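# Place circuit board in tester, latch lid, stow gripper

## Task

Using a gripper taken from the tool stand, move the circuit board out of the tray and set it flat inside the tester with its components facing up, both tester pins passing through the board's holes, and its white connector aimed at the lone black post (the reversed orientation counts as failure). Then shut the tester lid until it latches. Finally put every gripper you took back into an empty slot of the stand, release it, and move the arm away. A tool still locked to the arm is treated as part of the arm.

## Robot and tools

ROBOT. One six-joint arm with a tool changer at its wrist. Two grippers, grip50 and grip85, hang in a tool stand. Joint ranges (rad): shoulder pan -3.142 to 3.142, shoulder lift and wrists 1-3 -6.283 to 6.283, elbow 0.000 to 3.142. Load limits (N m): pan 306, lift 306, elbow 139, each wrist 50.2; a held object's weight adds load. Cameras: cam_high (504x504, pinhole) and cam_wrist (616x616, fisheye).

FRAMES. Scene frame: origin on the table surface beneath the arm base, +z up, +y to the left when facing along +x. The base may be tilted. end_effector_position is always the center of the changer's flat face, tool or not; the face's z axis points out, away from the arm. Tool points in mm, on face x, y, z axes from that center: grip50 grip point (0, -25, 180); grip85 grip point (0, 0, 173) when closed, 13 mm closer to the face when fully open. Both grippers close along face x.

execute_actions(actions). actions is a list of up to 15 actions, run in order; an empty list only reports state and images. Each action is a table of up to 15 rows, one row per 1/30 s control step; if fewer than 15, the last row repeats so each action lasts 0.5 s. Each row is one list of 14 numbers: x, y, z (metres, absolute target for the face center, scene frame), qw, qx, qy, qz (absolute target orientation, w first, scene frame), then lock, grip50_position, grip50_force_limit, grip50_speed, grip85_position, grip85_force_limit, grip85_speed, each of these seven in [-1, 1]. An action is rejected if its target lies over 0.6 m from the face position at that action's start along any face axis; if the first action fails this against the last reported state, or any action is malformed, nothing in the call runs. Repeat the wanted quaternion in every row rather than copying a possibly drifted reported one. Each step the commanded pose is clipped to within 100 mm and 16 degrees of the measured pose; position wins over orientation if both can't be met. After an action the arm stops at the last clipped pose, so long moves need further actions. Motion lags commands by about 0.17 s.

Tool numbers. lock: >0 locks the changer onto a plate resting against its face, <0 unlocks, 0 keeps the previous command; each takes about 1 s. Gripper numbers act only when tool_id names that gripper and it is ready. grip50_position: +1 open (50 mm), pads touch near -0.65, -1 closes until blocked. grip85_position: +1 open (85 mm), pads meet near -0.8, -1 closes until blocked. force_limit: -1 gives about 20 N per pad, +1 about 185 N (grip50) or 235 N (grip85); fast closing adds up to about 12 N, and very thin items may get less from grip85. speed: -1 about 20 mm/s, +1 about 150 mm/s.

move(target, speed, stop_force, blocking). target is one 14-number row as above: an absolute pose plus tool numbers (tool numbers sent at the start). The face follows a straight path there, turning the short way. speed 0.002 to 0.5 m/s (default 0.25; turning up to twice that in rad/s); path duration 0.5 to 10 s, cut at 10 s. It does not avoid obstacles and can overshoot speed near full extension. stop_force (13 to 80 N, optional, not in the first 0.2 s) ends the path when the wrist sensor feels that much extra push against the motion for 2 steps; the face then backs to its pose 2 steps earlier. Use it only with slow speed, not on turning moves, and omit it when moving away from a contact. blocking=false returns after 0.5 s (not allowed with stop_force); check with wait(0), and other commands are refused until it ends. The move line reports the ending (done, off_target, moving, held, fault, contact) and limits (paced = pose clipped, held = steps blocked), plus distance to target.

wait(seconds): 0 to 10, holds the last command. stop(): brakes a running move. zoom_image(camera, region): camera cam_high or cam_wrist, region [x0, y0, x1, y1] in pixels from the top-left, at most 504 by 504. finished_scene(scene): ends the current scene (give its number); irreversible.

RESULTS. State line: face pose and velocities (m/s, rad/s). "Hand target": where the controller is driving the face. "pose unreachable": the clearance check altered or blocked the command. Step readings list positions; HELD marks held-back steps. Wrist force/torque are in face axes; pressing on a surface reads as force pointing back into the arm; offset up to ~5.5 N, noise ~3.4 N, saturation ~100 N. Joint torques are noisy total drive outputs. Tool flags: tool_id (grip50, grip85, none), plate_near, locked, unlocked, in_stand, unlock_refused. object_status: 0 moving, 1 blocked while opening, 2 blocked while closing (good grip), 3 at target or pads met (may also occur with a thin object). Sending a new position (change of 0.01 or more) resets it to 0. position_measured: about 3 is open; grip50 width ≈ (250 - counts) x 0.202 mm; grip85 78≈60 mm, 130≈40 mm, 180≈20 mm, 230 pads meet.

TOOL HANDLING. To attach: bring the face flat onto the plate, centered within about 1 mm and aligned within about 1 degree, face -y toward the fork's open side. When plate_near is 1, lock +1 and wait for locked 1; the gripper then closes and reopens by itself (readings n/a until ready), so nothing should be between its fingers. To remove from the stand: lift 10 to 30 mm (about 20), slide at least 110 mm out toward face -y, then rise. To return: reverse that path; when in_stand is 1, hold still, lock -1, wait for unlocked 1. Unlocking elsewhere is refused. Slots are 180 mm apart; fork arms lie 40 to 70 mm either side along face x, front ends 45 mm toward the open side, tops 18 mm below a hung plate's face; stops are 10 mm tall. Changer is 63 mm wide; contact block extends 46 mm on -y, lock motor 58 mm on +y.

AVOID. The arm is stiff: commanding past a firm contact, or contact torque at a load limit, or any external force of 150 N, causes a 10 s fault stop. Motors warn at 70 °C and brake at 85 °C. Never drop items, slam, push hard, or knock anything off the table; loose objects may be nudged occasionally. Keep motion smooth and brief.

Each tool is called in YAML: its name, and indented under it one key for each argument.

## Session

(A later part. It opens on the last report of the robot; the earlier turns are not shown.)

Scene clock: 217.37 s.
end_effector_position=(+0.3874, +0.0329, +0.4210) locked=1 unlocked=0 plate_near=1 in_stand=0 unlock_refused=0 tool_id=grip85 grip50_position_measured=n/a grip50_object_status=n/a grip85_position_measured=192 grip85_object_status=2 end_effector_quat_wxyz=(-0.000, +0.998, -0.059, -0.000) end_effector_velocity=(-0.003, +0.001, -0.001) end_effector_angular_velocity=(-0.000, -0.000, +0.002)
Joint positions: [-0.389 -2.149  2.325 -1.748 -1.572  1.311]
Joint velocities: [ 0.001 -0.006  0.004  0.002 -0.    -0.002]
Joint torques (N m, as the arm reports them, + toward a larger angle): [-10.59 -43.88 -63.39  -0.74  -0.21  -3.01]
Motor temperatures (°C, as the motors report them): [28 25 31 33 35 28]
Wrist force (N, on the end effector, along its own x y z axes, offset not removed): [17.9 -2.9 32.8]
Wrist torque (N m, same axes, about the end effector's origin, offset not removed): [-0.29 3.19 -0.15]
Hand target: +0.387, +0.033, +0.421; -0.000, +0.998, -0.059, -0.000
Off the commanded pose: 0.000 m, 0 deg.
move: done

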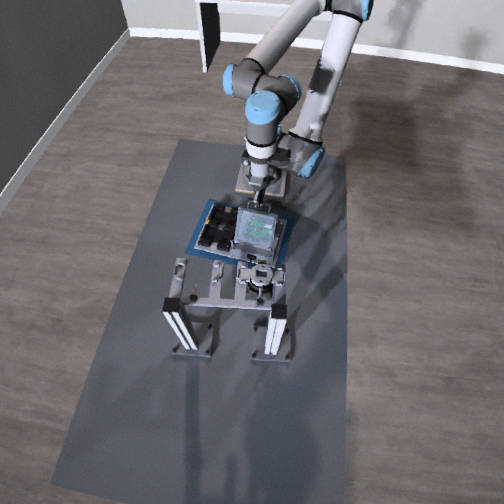

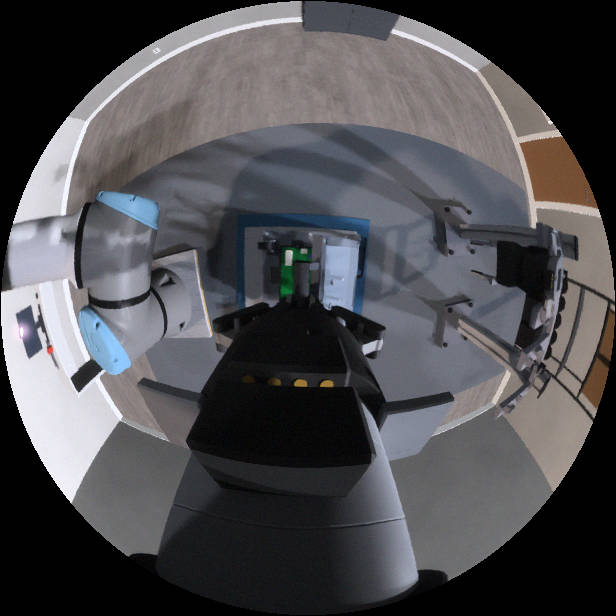

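move:
  target: [0.3513,0.0372,0.389,0,0.9982,-0.0593,0,1,1,0,0,-1,-1,-0.3]
  speed: 0.04
  stop_force: 45

move:
  target: [0.3513,0.0372,0.389,0,0.9982,-0.0593,0,1,1,0,0,-0.3,-1,0]
  speed: 0.04

move:
  target: [0.3513,0.0372,0.432,0,0.9982,-0.0593,0,1,1,0,0,-0.3,-1,0]
  speed: 0.08

zoom_image:
  camera: "cam_wrist"
  region: [230,215,370,325]

Scene clock: 224.90 s.
end_effector_position=(+0.3516, +0.0372, +0.3891) locked=1 unlocked=0 plate_near=1 in_stand=0 unlock_refused=0 tool_id=grip85 grip50_position_measured=n/a grip50_object_status=n/a grip85_position_measured=192 grip85_object_status=2 end_effector_quat_wxyz=(-0.000, +0.998, -0.059, +0.000) end_effector_velocity=(-0.002, +0.000, -0.002) end_effector_angular_velocity=(+0.000, +0.001, +0.001)
Joint positions: [-0.418 -2.227  2.411 -1.755 -1.572  1.282]
Joint velocities: [-0.002 -0.004  0.004  0.001 -0.    -0.003]
Joint torques (N m, as the arm reports them, + toward a larger angle): [ -6.33 -22.12 -54.5   -0.57   0.27  -3.5 ]
Motor temperatures (°C, as the motors report them): [28 25 31 33 35 28]
Wrist force (N, on the end effector, along its own x y z axes, offset not removed): [12.3 -1.9 10.0]
Wrist torque (N m, same axes, about the end effector's origin, offset not removed): [-0.56 2.00 -0.08]
Hand target: +0.351, +0.037, +0.389; -0.000, +0.998, -0.059, -0.000
Off the commanded pose: 0.000 m, 0 deg.
move: done

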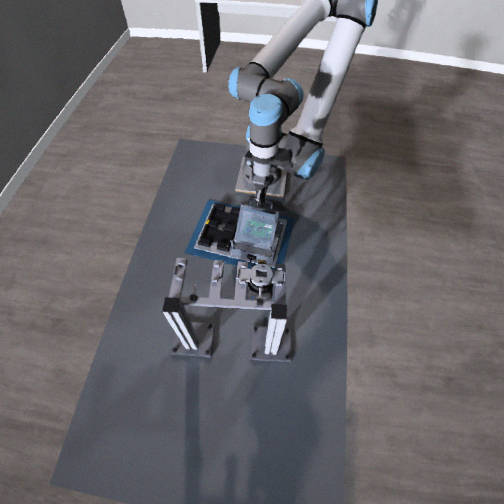

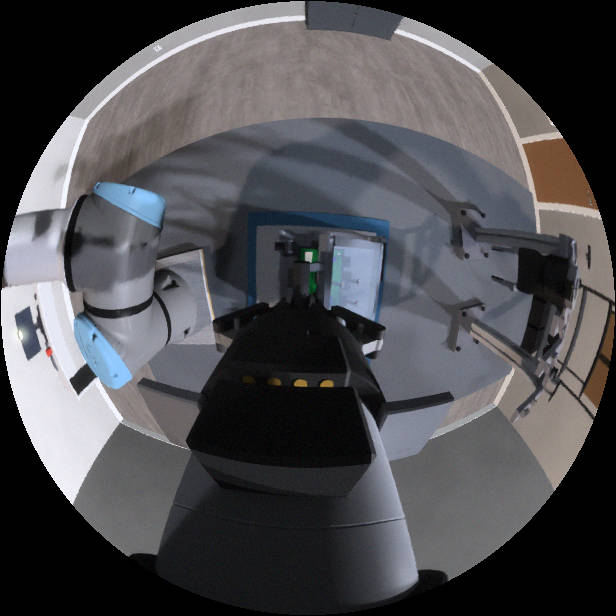

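Scene clock: 225.60 s.
end_effector_position=(+0.3513, +0.0372, +0.3890) locked=1 unlocked=0 plate_near=1 in_stand=0 unlock_refused=0 tool_id=grip85 grip50_position_measured=n/a grip50_object_status=n/a grip85_position_measured=167 grip85_object_status=3 end_effector_quat_wxyz=(-0.000, +0.998, -0.059, +0.000) end_effector_velocity=(-0.000, -0.000, -0.000) end_effector_angular_velocity=(-0.000, +0.001, +0.000)
Joint positions: [-0.419 -2.228  2.412 -1.755 -1.572  1.281]
Joint velocities: [-0.    -0.001  0.     0.001 -0.    -0.001]
Joint torques (N m, as the arm reports them, + toward a larger angle): [-10.81 -16.34 -50.85  -8.68  -1.94  -2.57]
Motor temperatures (°C, as the motors report them): [28 25 31 33 35 28]
Wrist force (N, on the end effector, along its own x y z axes, offset not removed): [-2.4 -2.8 0.7]
Wrist torque (N m, same axes, about the end effector's origin, offset not removed): [-0.24 -0.08 -0.14]
Hand target: +0.351, +0.037, +0.389; -0.000, +0.998, -0.059, -0.000
Off the commanded pose: 0.000 m, 0 deg.
move: done

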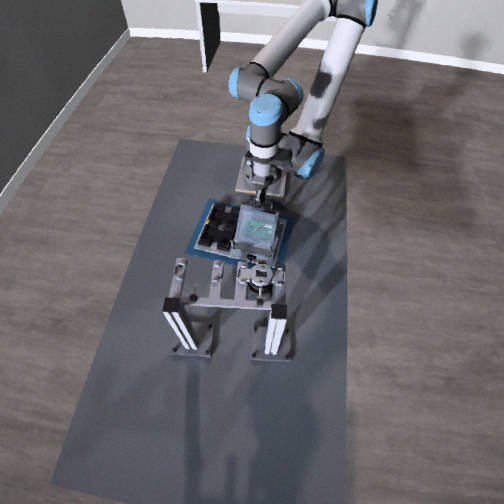

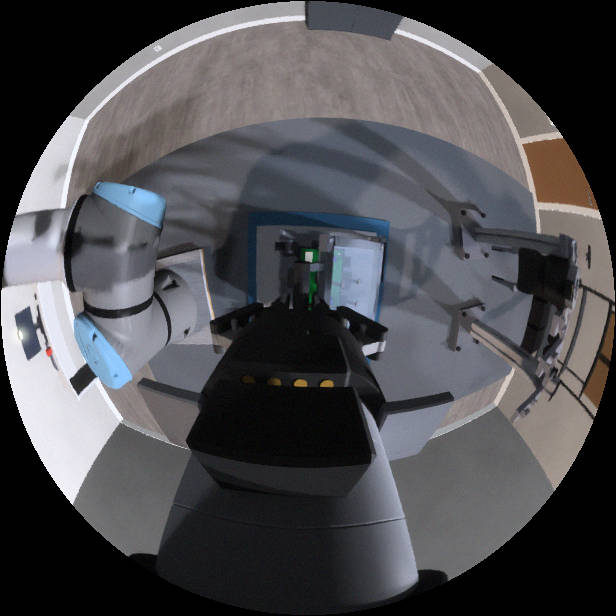

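Scene clock: 226.63 s.
end_effector_position=(+0.3513, +0.0372, +0.4317) locked=1 unlocked=0 plate_near=1 in_stand=0 unlock_refused=0 tool_id=grip85 grip50_position_measured=n/a grip50_object_status=n/a grip85_position_measured=167 grip85_object_status=3 end_effector_quat_wxyz=(+0.000, +0.998, -0.059, +0.000) end_effector_velocity=(-0.000, -0.000, +0.003) end_effector_angular_velocity=(-0.000, -0.001, -0.001)
Joint positions: [-0.419 -2.242  2.341 -1.67  -1.572  1.281]
Joint velocities: [-0.002 -0.002 -0.004  0.005  0.    -0.001]
Joint torques (N m, as the arm reports them, + toward a larger angle): [  0.84 -16.93 -69.29  -3.18  -1.61  -0.75]
Motor temperatures (°C, as the motors report them): [28 25 31 33 35 28]
Wrist force (N, on the end effector, along its own x y z axes, offset not removed): [-2.7 -2.5 -1.2]
Wrist torque (N m, same axes, about the end effector's origin, offset not removed): [-0.12 -0.07 -0.12]
Hand target: +0.351, +0.037, +0.432; +0.000, +0.998, -0.059, +0.000
Off the commanded pose: 0.000 m, 0 deg.
move: done

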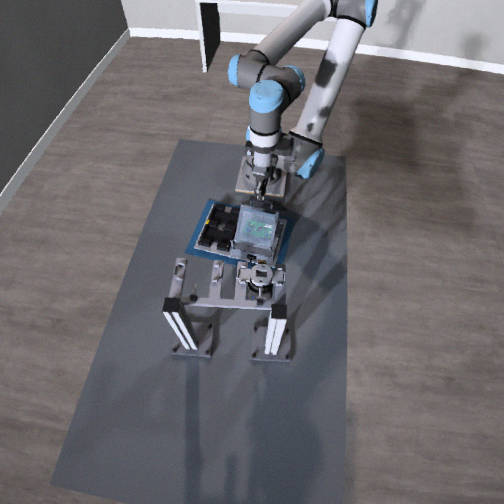

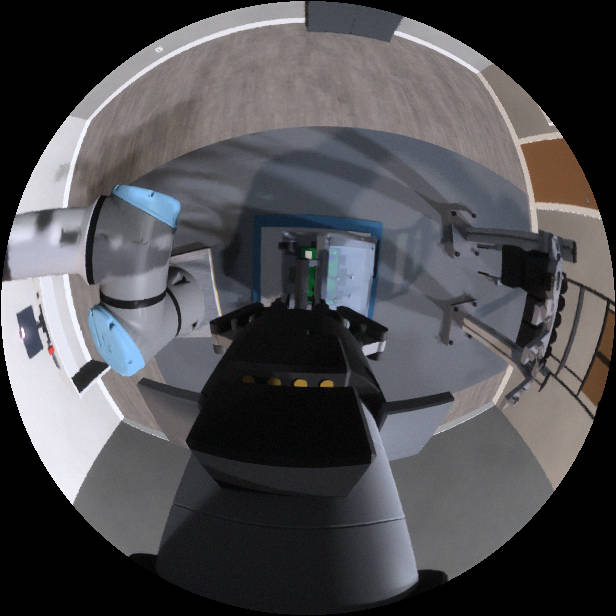

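Region (230, 215, 370, 325) of cam_wrist's 616x616 image, scaled by 3.600, with more detail than that image has; it fills the top 396 rows of this view, and the rest is white.

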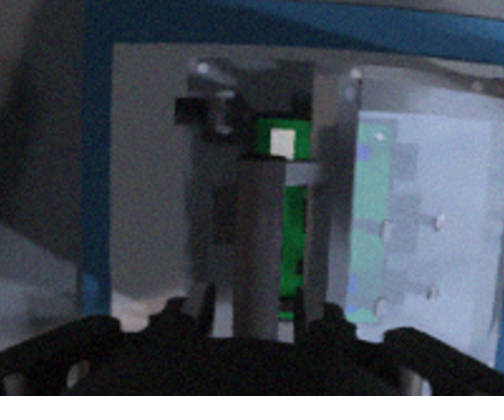

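move:
  target: [0.3495,0.0374,0.430,0,0.9982,-0.0593,0,1,1,0,0,-1,-1,0.5]
  speed: 0.04

move:
  target: [0.3483,0.0375,0.412,0,0.9982,-0.0593,0,1,1,0,0,-1,-1,0.5]
  speed: 0.012
  stop_force: 25

Scene clock: 231.07 s.
end_effector_position=(+0.3496, +0.0374, +0.4301) locked=1 unlocked=0 plate_near=1 in_stand=0 unlock_refused=0 tool_id=grip85 grip50_position_measured=n/a grip50_object_status=n/a grip85_position_measured=231 grip85_object_status=3 end_effector_quat_wxyz=(+0.000, +0.998, -0.059, -0.000) end_effector_velocity=(-0.001, -0.000, -0.001) end_effector_angular_velocity=(+0.001, +0.001, -0.000)
Joint positions: [-0.42  -2.246  2.345 -1.67  -1.572  1.28 ]
Joint velocities: [-0.002 -0.001  0.002 -0.     0.    -0.002]
Joint torques (N m, as the arm reports them, + toward a larger angle): [-10.44 -12.14 -50.98 -10.2    1.17  -2.95]
Motor temperatures (°C, as the motors report them): [28 25 31 33 35 28]
Wrist force (N, on the end effector, along its own x y z axes, offset not removed): [0.6 -2.4 -2.1]
Wrist torque (N m, same axes, about the end effector's origin, offset not removed): [-0.15 -0.37 -0.07]
Hand target: +0.350, +0.037, +0.430; -0.000, +0.998, -0.059, -0.000
Off the commanded pose: 0.000 m, 0 deg.
move: done

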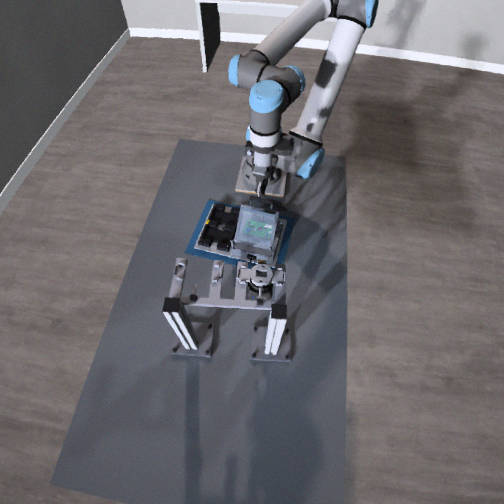

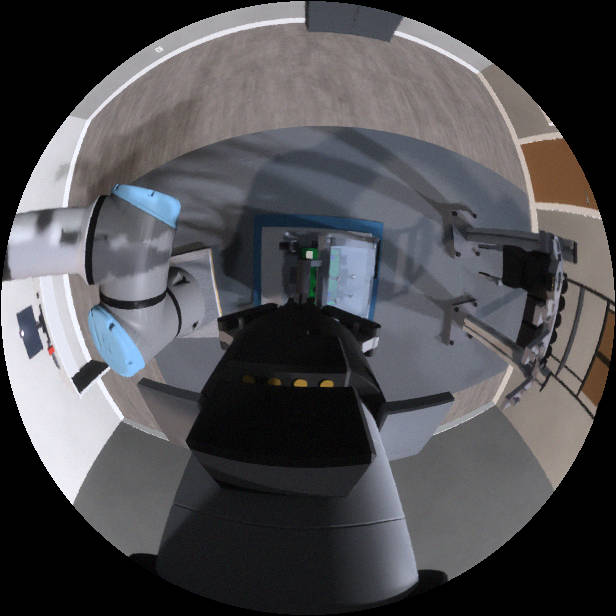

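Scene clock: 232.80 s.
end_effector_position=(+0.3483, +0.0375, +0.4124) locked=1 unlocked=0 plate_near=1 in_stand=0 unlock_refused=0 tool_id=grip85 grip50_position_measured=n/a grip50_object_status=n/a grip85_position_measured=231 grip85_object_status=3 end_effector_quat_wxyz=(-0.000, +0.998, -0.059, -0.000) end_effector_velocity=(-0.001, -0.000, -0.003) end_effector_angular_velocity=(-0.000, -0.001, -0.000)
Joint positions: [-0.422 -2.245  2.376 -1.702 -1.572  1.278]
Joint velocities: [-0.002 -0.001  0.006 -0.005 -0.    -0.002]
Joint torques (N m, as the arm reports them, + toward a larger angle): [-11.16  16.33 -48.68 -10.13   1.32  -2.63]
Motor temperatures (°C, as the motors report them): [28 25 31 33 35 28]
Wrist force (N, on the end effector, along its own x y z axes, offset not removed): [-2.2 -0.9 -1.4]
Wrist torque (N m, same axes, about the end effector's origin, offset not removed): [0.03 -0.20 -0.11]
Hand target: +0.348, +0.038, +0.412; -0.000, +0.998, -0.059, -0.000
Off the commanded pose: 0.000 m, 0 deg.
move: done

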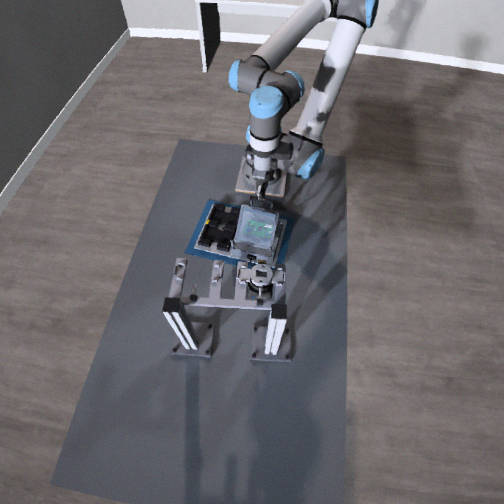

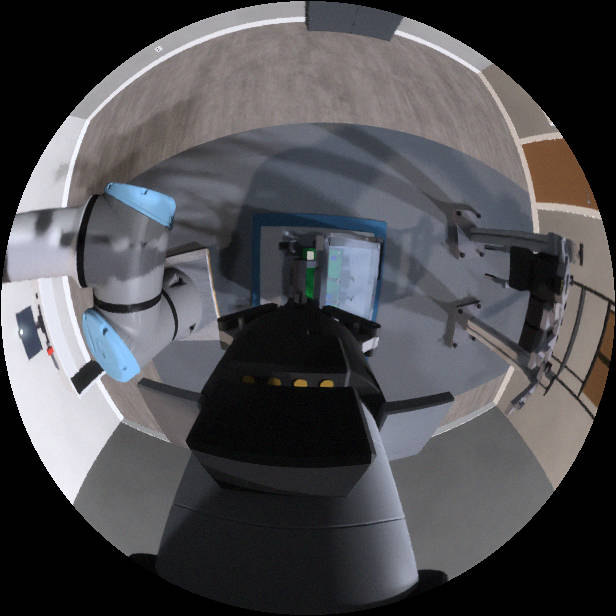

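zoom_image:
  camera: "cam_wrist"
  region: [250,225,350,325]

Region (250, 225, 350, 325) of cam_wrist's 616x616 image, scaled by 5.040, with more detail than that image has.

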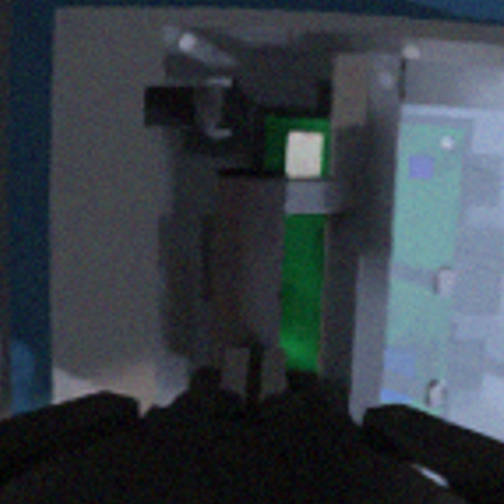

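move:
  target: [0.3260,0.0402,0.379,0,0.9982,-0.0593,0,1,1,0,0,-1,-1,0.5]
  speed: 0.035
  stop_force: 30

zoom_image:
  camera: "cam_wrist"
  region: [250,225,350,325]

Scene clock: 242.33 s.
end_effector_position=(+0.3262, +0.0402, +0.3793) locked=1 unlocked=0 plate_near=1 in_stand=0 unlock_refused=0 tool_id=grip85 grip50_position_measured=n/a grip50_object_status=n/a grip85_position_measured=231 grip85_object_status=3 end_effector_quat_wxyz=(-0.000, +0.998, -0.059, -0.000) end_effector_velocity=(-0.002, +0.000, -0.002) end_effector_angular_velocity=(-0.000, -0.000, +0.001)
Joint positions: [-0.444 -2.294  2.449 -1.726 -1.572  1.256]
Joint velocities: [-0.001 -0.005  0.005 -0.001 -0.    -0.002]
Joint torques (N m, as the arm reports them, + toward a larger angle): [ -8.25 -11.76 -50.35 -10.3   -0.16  -2.91]
Motor temperatures (°C, as the motors report them): [28 25 31 33 35 28]
Wrist force (N, on the end effector, along its own x y z axes, offset not removed): [-0.6 -2.1 -5.3]
Wrist torque (N m, same axes, about the end effector's origin, offset not removed): [-0.10 -0.29 -0.14]
Hand target: +0.326, +0.040, +0.379; -0.000, +0.998, -0.059, -0.000
Off the commanded pose: 0.000 m, 0 deg.
move: done

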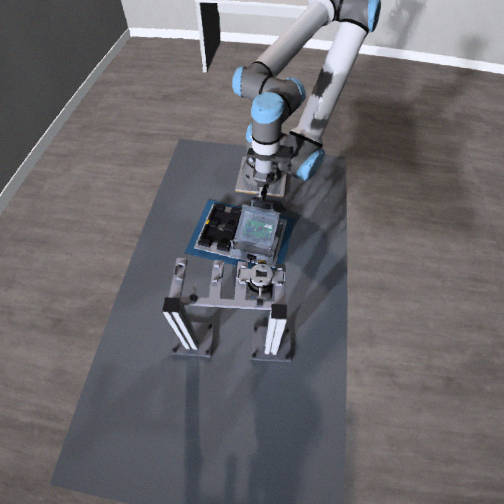

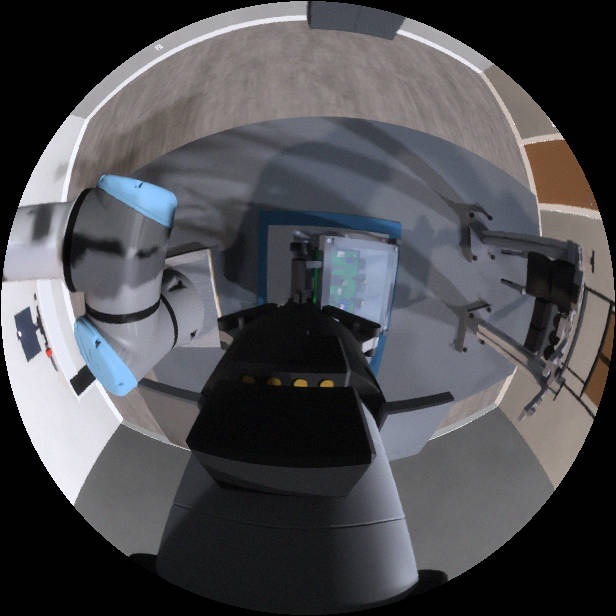

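Region (250, 225, 350, 325) of cam_wrist's 616x616 image, scaled by 5.040, with more detail than that image has.

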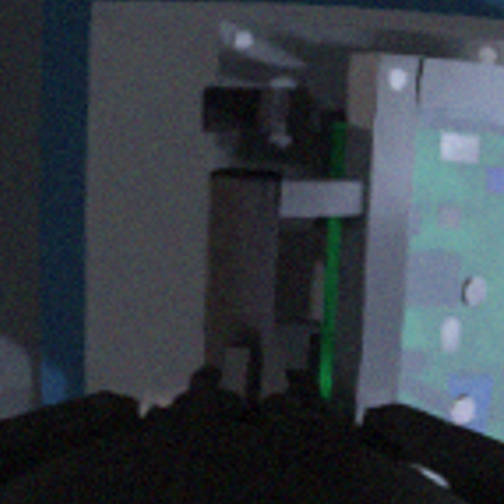

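move:
  target: [0.3066,0.0425,0.340,0,0.9982,-0.0593,0,1,1,0,0,-1,-1,0.5]
  speed: 0.035
  stop_force: 30

move:
  target: [0.3007,0.0432,0.310,0,0.9982,-0.0593,0,1,1,0,0,-1,-1,0.5]
  speed: 0.03
  stop_force: 30

zoom_image:
  camera: "cam_wrist"
  region: [250,215,370,325]

Scene clock: 247.73 s.
end_effector_position=(+0.3068, +0.0425, +0.3403) locked=1 unlocked=0 plate_near=1 in_stand=0 unlock_refused=0 tool_id=grip85 grip50_position_measured=n/a grip50_object_status=n/a grip85_position_measured=231 grip85_object_status=3 end_effector_quat_wxyz=(-0.000, +0.998, -0.059, -0.000) end_effector_velocity=(-0.001, -0.000, -0.003) end_effector_angular_velocity=(+0.000, +0.000, -0.001)
Joint positions: [-0.468 -2.336  2.529 -1.764 -1.572  1.232]
Joint velocities: [-0.003 -0.002  0.005 -0.002  0.    -0.002]
Joint torques (N m, as the arm reports them, + toward a larger angle): [ -8.36  -5.7  -53.32 -10.68  -1.98  -2.31]
Motor temperatures (°C, as the motors report them): [28 25 31 33 35 28]
Wrist force (N, on the end effector, along its own x y z axes, offset not removed): [-1.9 -2.3 -2.7]
Wrist torque (N m, same axes, about the end effector's origin, offset not removed): [-0.15 -0.01 -0.08]
Hand target: +0.307, +0.043, +0.340; -0.000, +0.998, -0.059, -0.000
Off the commanded pose: 0.000 m, 0 deg.
move: done

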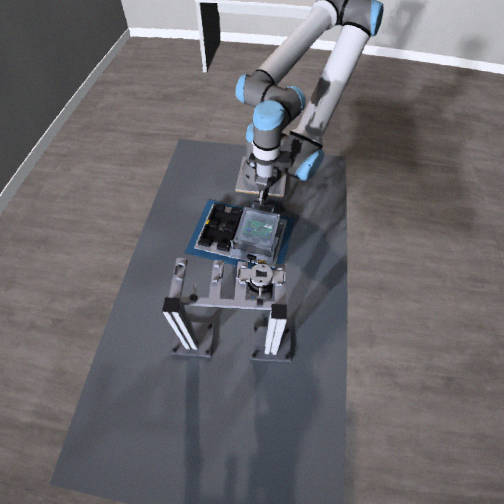

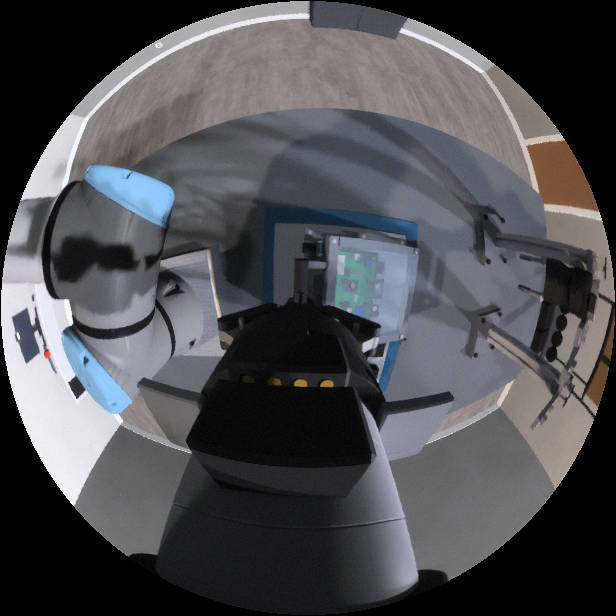

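Scene clock: 249.13 s.
end_effector_position=(+0.3007, +0.0432, +0.3103) locked=1 unlocked=0 plate_near=1 in_stand=0 unlock_refused=0 tool_id=grip85 grip50_position_measured=n/a grip50_object_status=n/a grip85_position_measured=231 grip85_object_status=3 end_effector_quat_wxyz=(+0.000, +0.998, -0.059, +0.000) end_effector_velocity=(-0.000, -0.000, -0.003) end_effector_angular_velocity=(+0.000, +0.001, -0.001)
Joint positions: [-0.476 -2.338  2.584 -1.817 -1.572  1.224]
Joint velocities: [-0.002  0.002  0.004 -0.005 -0.    -0.   ]
Joint torques (N m, as the arm reports them, + toward a larger angle): [ -7.01  29.04 -50.91 -10.17  -2.28  -2.45]
Motor temperatures (°C, as the motors report them): [28 25 31 33 35 28]
Wrist force (N, on the end effector, along its own x y z axes, offset not removed): [-1.3 -2.8 -1.4]
Wrist torque (N m, same axes, about the end effector's origin, offset not removed): [0.05 -0.24 -0.14]
Hand target: +0.301, +0.043, +0.310; -0.000, +0.998, -0.059, -0.000
Off the commanded pose: 0.000 m, 0 deg.
move: done

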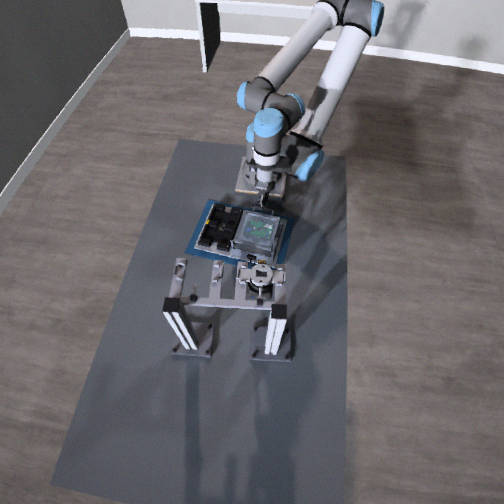

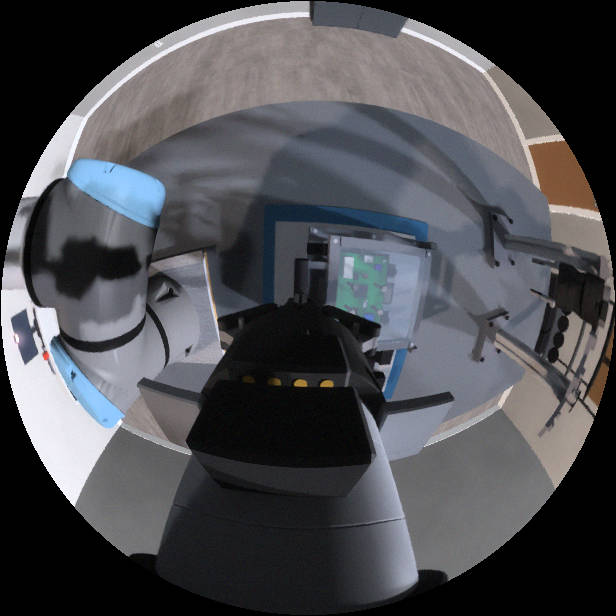

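Region (250, 215, 370, 325) of cam_wrist's 616x616 image, scaled by 4.200, with more detail than that image has; it fills the top 462 rows of this view, and the rest is white.

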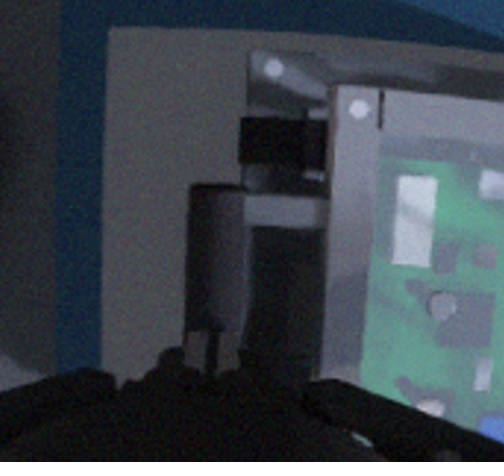

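move:
  target: [0.3003,0.0432,0.285,0,0.9982,-0.0593,0,1,1,0,0,-1,-1,0.5]
  speed: 0.008
  stop_force: 35

zoom_image:
  camera: "cam_wrist"
  region: [250,215,370,325]

Scene clock: 256.03 s.
end_effector_position=(+0.3004, +0.0432, +0.2891) locked=1 unlocked=0 plate_near=1 in_stand=0 unlock_refused=0 tool_id=grip85 grip50_position_measured=n/a grip50_object_status=n/a grip85_position_measured=231 grip85_object_status=3 end_effector_quat_wxyz=(+0.000, +0.998, -0.059, +0.000) end_effector_velocity=(-0.001, +0.001, +0.001) end_effector_angular_velocity=(+0.001, +0.003, +0.001)
Joint positions: [-0.477 -2.321  2.618 -1.869 -1.572  1.223]
Joint velocities: [ 0.001 -0.002 -0.002  0.007 -0.     0.   ]
Joint torques (N m, as the arm reports them, + toward a larger angle): [-10.86   2.38 -35.71   3.97   1.08  -2.56]
Motor temperatures (°C, as the motors report them): [28 25 32 33 35 28]
Wrist force (N, on the end effector, along its own x y z axes, offset not removed): [4.6 2.1 -43.1]
Wrist torque (N m, same axes, about the end effector's origin, offset not removed): [-0.12 0.72 -0.15]
Hand target: +0.300, +0.043, +0.289; +0.000, +0.998, -0.059, +0.000
Off the commanded pose: 0.004 m, 0 deg.
move: contact

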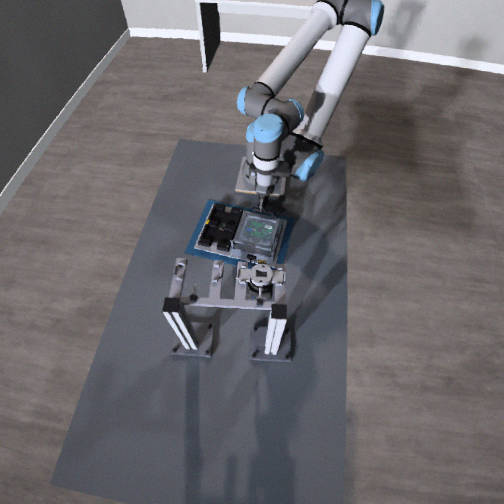

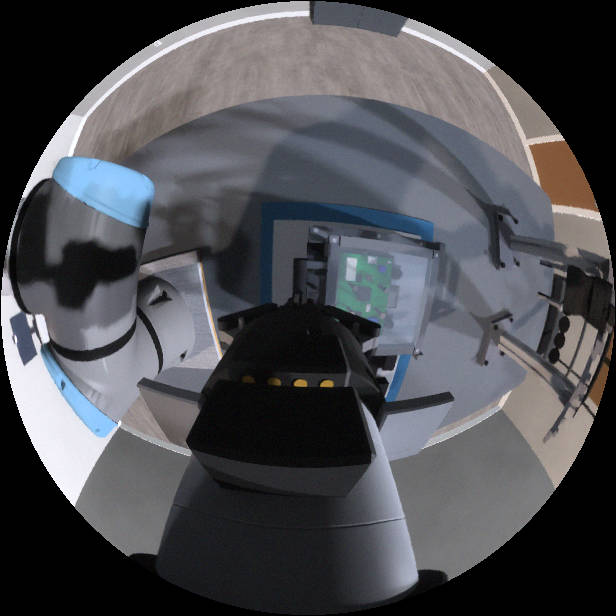

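Region (250, 215, 370, 325) of cam_wrist's 616x616 image, scaled by 4.200, with more detail than that image has; it fills the top 462 rows of this view, and the rest is white.

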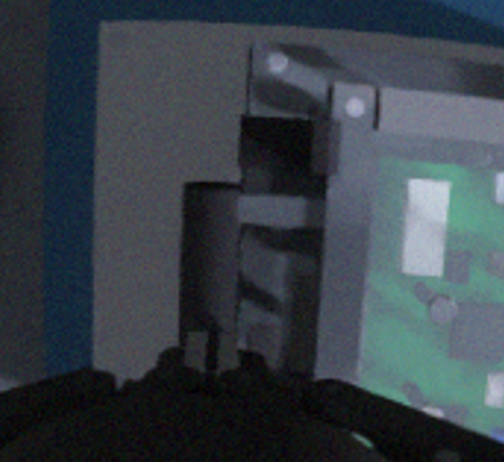

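move:
  target: [0.3003,0.0432,0.32,0,0.9982,-0.0593,0,1,1,0,0,-1,-1,0.5]
  speed: 0.08

zoom_image:
  camera: "cam_wrist"
  region: [270,215,410,325]

move:
  target: [0.615,-0.1072,0.381,0,0.6756,0.7373,0,1,1,0,0,1,0,0.5]
  speed: 0.4

Scene clock: 263.73 s.
end_effector_position=(+0.3003, +0.0432, +0.3196) locked=1 unlocked=0 plate_near=1 in_stand=0 unlock_refused=0 tool_id=grip85 grip50_position_measured=n/a grip50_object_status=n/a grip85_position_measured=231 grip85_object_status=3 end_effector_quat_wxyz=(+0.000, +0.998, -0.059, +0.000) end_effector_velocity=(-0.000, -0.000, +0.003) end_effector_angular_velocity=(-0.001, -0.001, +0.001)
Joint positions: [-0.477 -2.345  2.569 -1.794 -1.572  1.223]
Joint velocities: [-0.    -0.003 -0.005  0.007  0.    -0.001]
Joint torques (N m, as the arm reports them, + toward a larger angle): [ -9.26  -4.9  -64.85  -3.94  -1.88  -3.71]
Motor temperatures (°C, as the motors report them): [28 25 32 33 35 28]
Wrist force (N, on the end effector, along its own x y z axes, offset not removed): [-0.9 -2.6 -3.0]
Wrist torque (N m, same axes, about the end effector's origin, offset not removed): [-0.20 -0.21 -0.20]
Hand target: +0.300, +0.043, +0.320; +0.000, +0.998, -0.059, +0.000
Off the commanded pose: 0.000 m, 0 deg.
move: done

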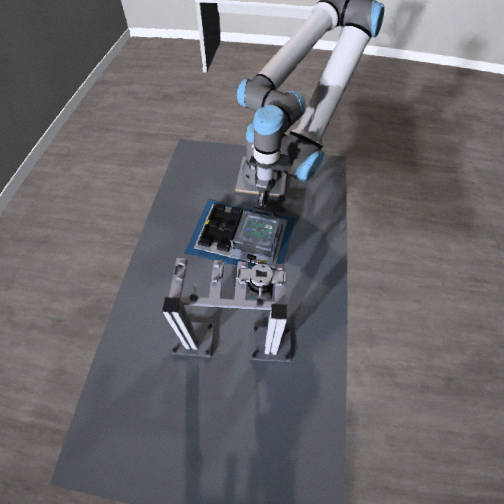

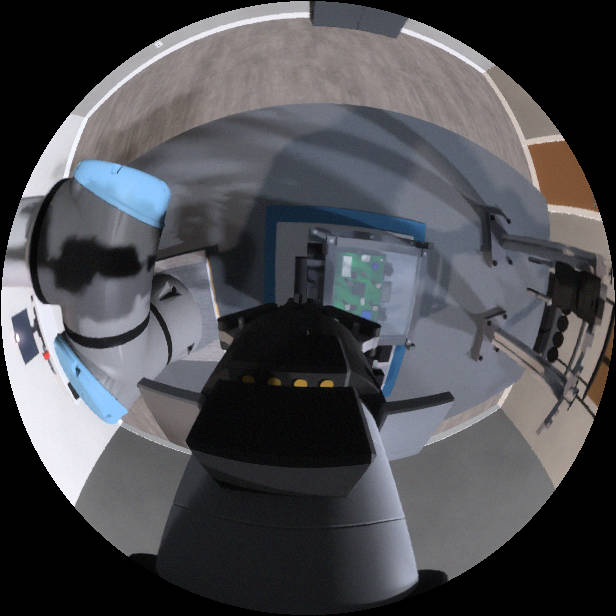

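Region (270, 215, 410, 325) of cam_wrist's 616x616 image, scaled by 3.600, with more detail than that image has; it fills the top 396 rows of this view, and the rest is white.

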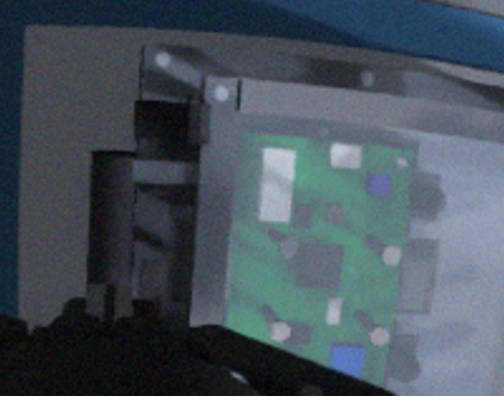

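Scene clock: 266.60 s.
end_effector_position=(+0.6144, -0.1072, +0.3812) locked=1 unlocked=0 plate_near=1 in_stand=0 unlock_refused=0 tool_id=grip85 grip50_position_measured=n/a grip50_object_status=n/a grip85_position_measured=3 grip85_object_status=3 end_effector_quat_wxyz=(+0.000, +0.676, +0.737, -0.000) end_effector_velocity=(+0.002, -0.001, +0.000) end_effector_angular_velocity=(+0.001, +0.001, +0.015)
Joint positions: [-0.465 -1.637  2.067 -2.001 -1.572 -0.54 ]
Joint velocities: [ 0.     0.004 -0.005  0.002  0.001 -0.015]
Joint torques (N m, as the arm reports them, + toward a larger angle): [ 11.76 -37.2  -63.47  -3.81   1.64  -3.72]
Motor temperatures (°C, as the motors report them): [28 25 32 33 35 28]
Wrist force (N, on the end effector, along its own x y z axes, offset not removed): [-1.1 0.8 -1.9]
Wrist torque (N m, same axes, about the end effector's origin, offset not removed): [0.15 -0.11 -0.08]
Hand target: +0.615, -0.107, +0.381; +0.000, +0.676, +0.737, -0.000
Off the commanded pose: 0.001 m, 0 deg.
move: done

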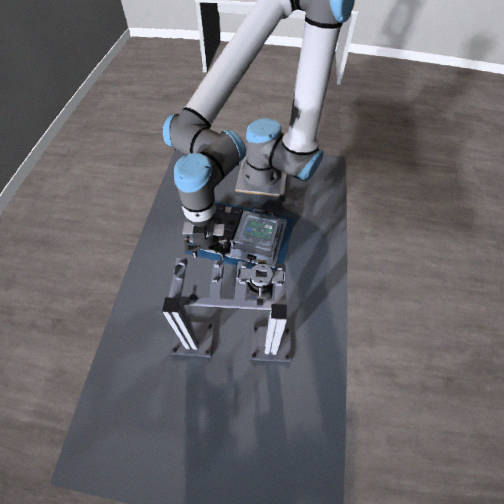

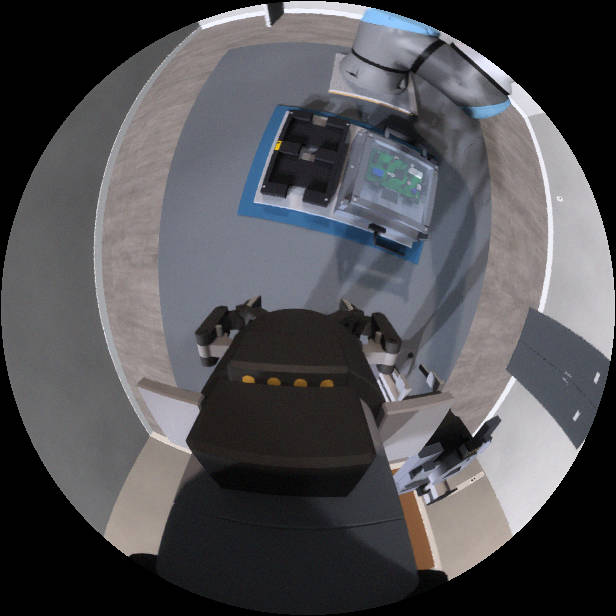

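Latched. Return the tool.

move:
  target: [0.7499,-0.0954,0.381,0,0.6756,0.7373,0,1,1,0,0,1,0,0.5]
  speed: 0.08
  stop_force: 25

move:
  target: [0.7499,-0.0954,0.361,0,0.6756,0.7373,0,1,1,0,0,1,0,0.5]
  speed: 0.012
  stop_force: 25

Scene clock: 272.97 s.
end_effector_position=(+0.7496, -0.0956, +0.3811) locked=1 unlocked=0 plate_near=1 in_stand=0 unlock_refused=0 tool_id=grip85 grip50_position_measured=n/a grip50_object_status=n/a grip85_position_measured=3 grip85_object_status=3 end_effector_quat_wxyz=(+0.000, +0.676, +0.737, -0.000) end_effector_velocity=(+0.003, +0.001, +0.000) end_effector_angular_velocity=(+0.000, +0.000, -0.001)
Joint positions: [-0.369 -1.418  1.837 -1.99  -1.572 -0.446]
Joint velocities: [ 0.002  0.004 -0.005  0.001  0.     0.003]
Joint torques (N m, as the arm reports them, + toward a larger angle): [ 12.29 -59.22 -60.64  -3.51  -2.13   4.21]
Motor temperatures (°C, as the motors report them): [28 25 32 33 35 28]
Wrist force (N, on the end effector, along its own x y z axes, offset not removed): [-2.1 0.5 -1.1]
Wrist torque (N m, same axes, about the end effector's origin, offset not removed): [0.05 -0.08 -0.20]
Hand target: +0.750, -0.096, +0.381; +0.000, +0.676, +0.737, -0.000
Off the commanded pose: 0.000 m, 0 deg.
move: done

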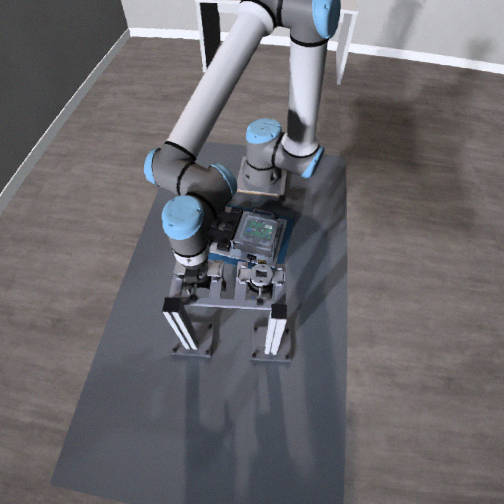

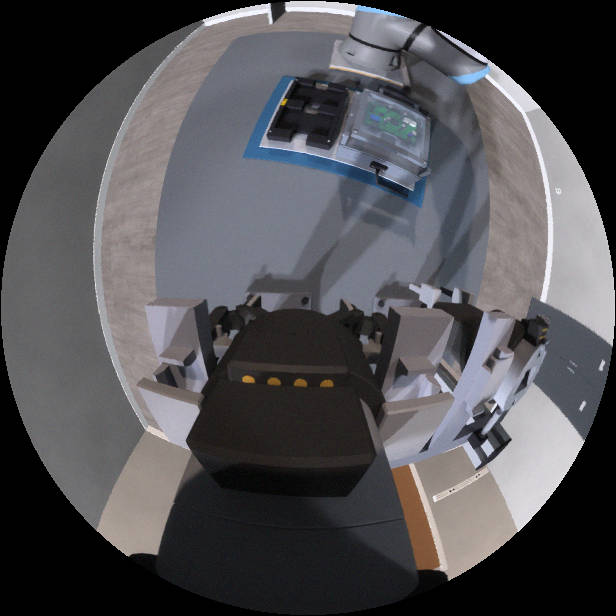

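Scene clock: 274.87 s.
end_effector_position=(+0.7499, -0.0954, +0.3614) locked=1 unlocked=0 plate_near=1 in_stand=1 unlock_refused=0 tool_id=grip85 grip50_position_measured=n/a grip50_object_status=n/a grip85_position_measured=3 grip85_object_status=3 end_effector_quat_wxyz=(-0.000, +0.676, +0.737, +0.000) end_effector_velocity=(+0.000, +0.000, -0.004) end_effector_angular_velocity=(+0.000, +0.001, +0.002)
Joint positions: [-0.369 -1.403  1.858 -2.026 -1.572 -0.446]
Joint velocities: [ 0.001  0.003  0.003 -0.006 -0.    -0.001]
Joint torques (N m, as the arm reports them, + toward a larger angle): [  5.41 -64.22 -30.13  -5.09  -1.82   5.25]
Motor temperatures (°C, as the motors report them): [28 25 32 33 35 28]
Wrist force (N, on the end effector, along its own x y z axes, offset not removed): [-1.3 23.5 -7.3]
Wrist torque (N m, same axes, about the end effector's origin, offset not removed): [-0.33 -0.63 -1.60]
Hand target: +0.750, -0.095, +0.361; -0.000, +0.676, +0.737, -0.000
Off the commanded pose: 0.000 m, 0 deg.
move: done

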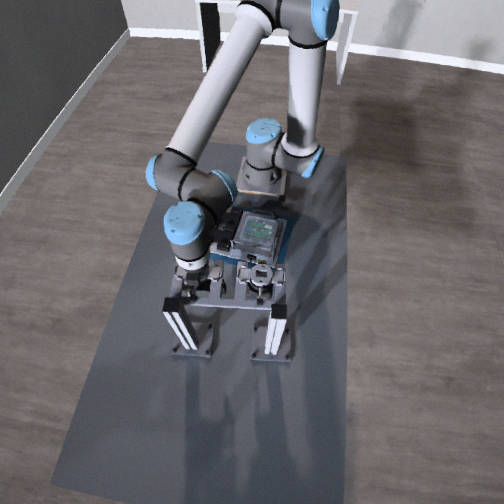

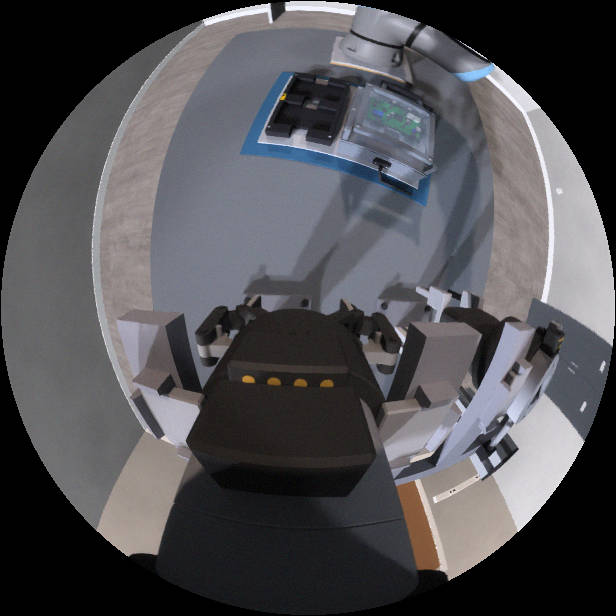

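execute_actions:
  actions:
    - [[0.7502,-0.0954,0.361,0,0.675,0.7378,0,-1,1,0,0,1,0,0.5]]
    - [[0.7502,-0.0954,0.361,0,0.675,0.7378,0,-1,1,0,0,1,0,0.5]]
    - [[0.7502,-0.0954,0.361,0,0.675,0.7378,0,-1,1,0,0,1,0,0.5]]

Scene clock: 279.47 s.
end_effector_position=(+0.7502, -0.0954, +0.3610) locked=0 unlocked=1 plate_near=1 in_stand=1 unlock_refused=0 tool_id=none grip50_position_measured=n/a grip50_object_status=n/a grip85_position_measured=n/a grip85_object_status=n/a end_effector_quat_wxyz=(-0.000, +0.675, +0.738, -0.000) end_effector_velocity=(-0.000, -0.002, +0.000) end_effector_angular_velocity=(-0.000, -0.000, +0.000)
Joint positions: [-0.369 -1.402  1.857 -2.026 -1.572 -0.447]
Joint velocities: [-0.002 -0.001 -0.     0.001  0.    -0.002]
Joint torques (N m, as the arm reports them, + toward a larger angle): [ 12.28 -50.99 -54.61  -6.16   1.69  -3.15]
Motor temperatures (°C, as the motors report them): [28 25 32 33 35 28]
Wrist force (N, on the end effector, along its own x y z axes, offset not removed): [-2.4 -5.2 -2.2]
Wrist torque (N m, same axes, about the end effector's origin, offset not removed): [-0.12 -0.21 -0.07]
Hand target: +0.750, -0.095, +0.361; -0.000, +0.675, +0.738, -0.000
Off the commanded pose: 0.000 m, 0 deg.
Step readings (end_effector_position; steps 1 to 15: 1st action; 16 to 30: 2nd action; 31 to 45: 3rd action):
0: (+0.7499, -0.0954, +0.3610)
1: (+0.7499, -0.0954, +0.3610)
2: (+0.7499, -0.0954, +0.3609)
4: (+0.7499, -0.0954, +0.3608)
8: (+0.7500, -0.0954, +0.3608)
15: (+0.7501, -0.0955, +0.3610)
16: (+0.7502, -0.0955, +0.3610)
17: (+0.7502, -0.0955, +0.3610)
19: (+0.7502, -0.0955, +0.3610)
23: (+0.7502, -0.0955, +0.3610)
30: (+0.7502, -0.0954, +0.3610)
31: (+0.7502, -0.0954, +0.3610)
32: (+0.7502, -0.0954, +0.3610)
34: (+0.7502, -0.0954, +0.3610)
38: (+0.7502, -0.0954, +0.3610)
45: end_effector_position above

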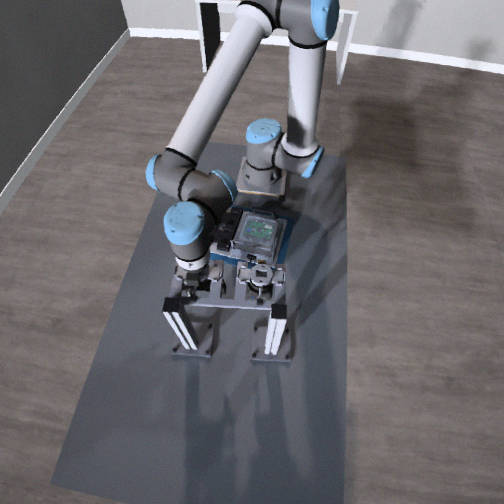

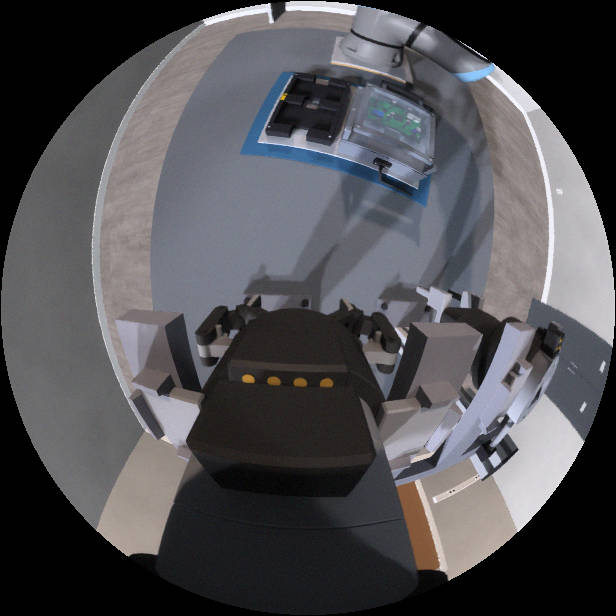

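move:
  target: [0.7502,-0.0954,0.56,0,0.675,0.7378,0,-1,1,0,0,1,0,0.5]
  speed: 0.15

Scene clock: 284.77 s.
end_effector_position=(+0.7503, -0.0954, +0.5596) locked=0 unlocked=1 plate_near=0 in_stand=0 unlock_refused=0 tool_id=none grip50_position_measured=n/a grip50_object_status=n/a grip85_position_measured=n/a grip85_object_status=n/a end_effector_quat_wxyz=(+0.000, +0.675, +0.738, +0.000) end_effector_velocity=(+0.000, -0.001, +0.002) end_effector_angular_velocity=(+0.000, +0.000, +0.001)
Joint positions: [-0.368 -1.493  1.597 -1.675 -1.572 -0.447]
Joint velocities: [-0.001  0.    -0.005  0.005 -0.    -0.002]
Joint torques (N m, as the arm reports them, + toward a larger angle): [ 11.28 -81.7  -59.72  -2.86  -0.52   3.6 ]
Motor temperatures (°C, as the motors report them): [28 25 32 33 35 28]
Wrist force (N, on the end effector, along its own x y z axes, offset not removed): [0.0 -1.5 -2.4]
Wrist torque (N m, same axes, about the end effector's origin, offset not removed): [-0.04 -0.22 -0.18]
Hand target: +0.750, -0.095, +0.560; +0.000, +0.675, +0.738, +0.000
Off the commanded pose: 0.000 m, 0 deg.
move: done

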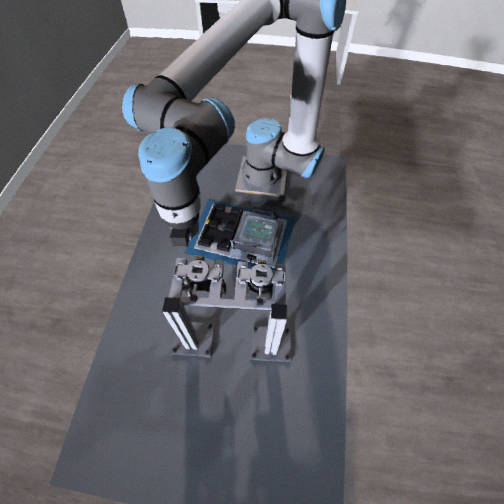

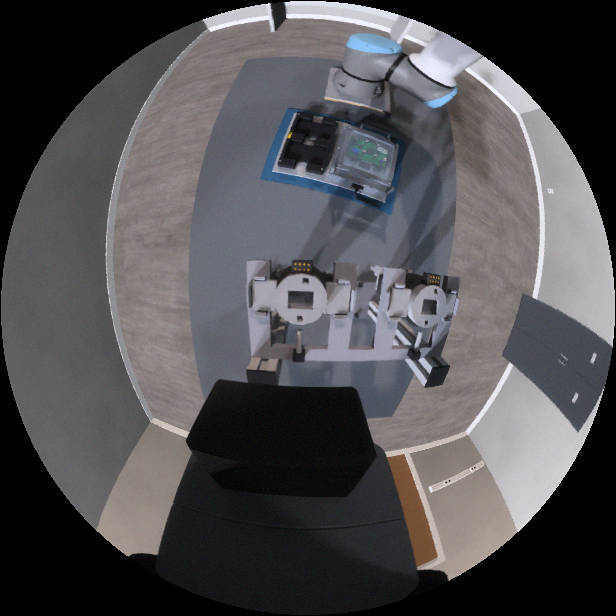

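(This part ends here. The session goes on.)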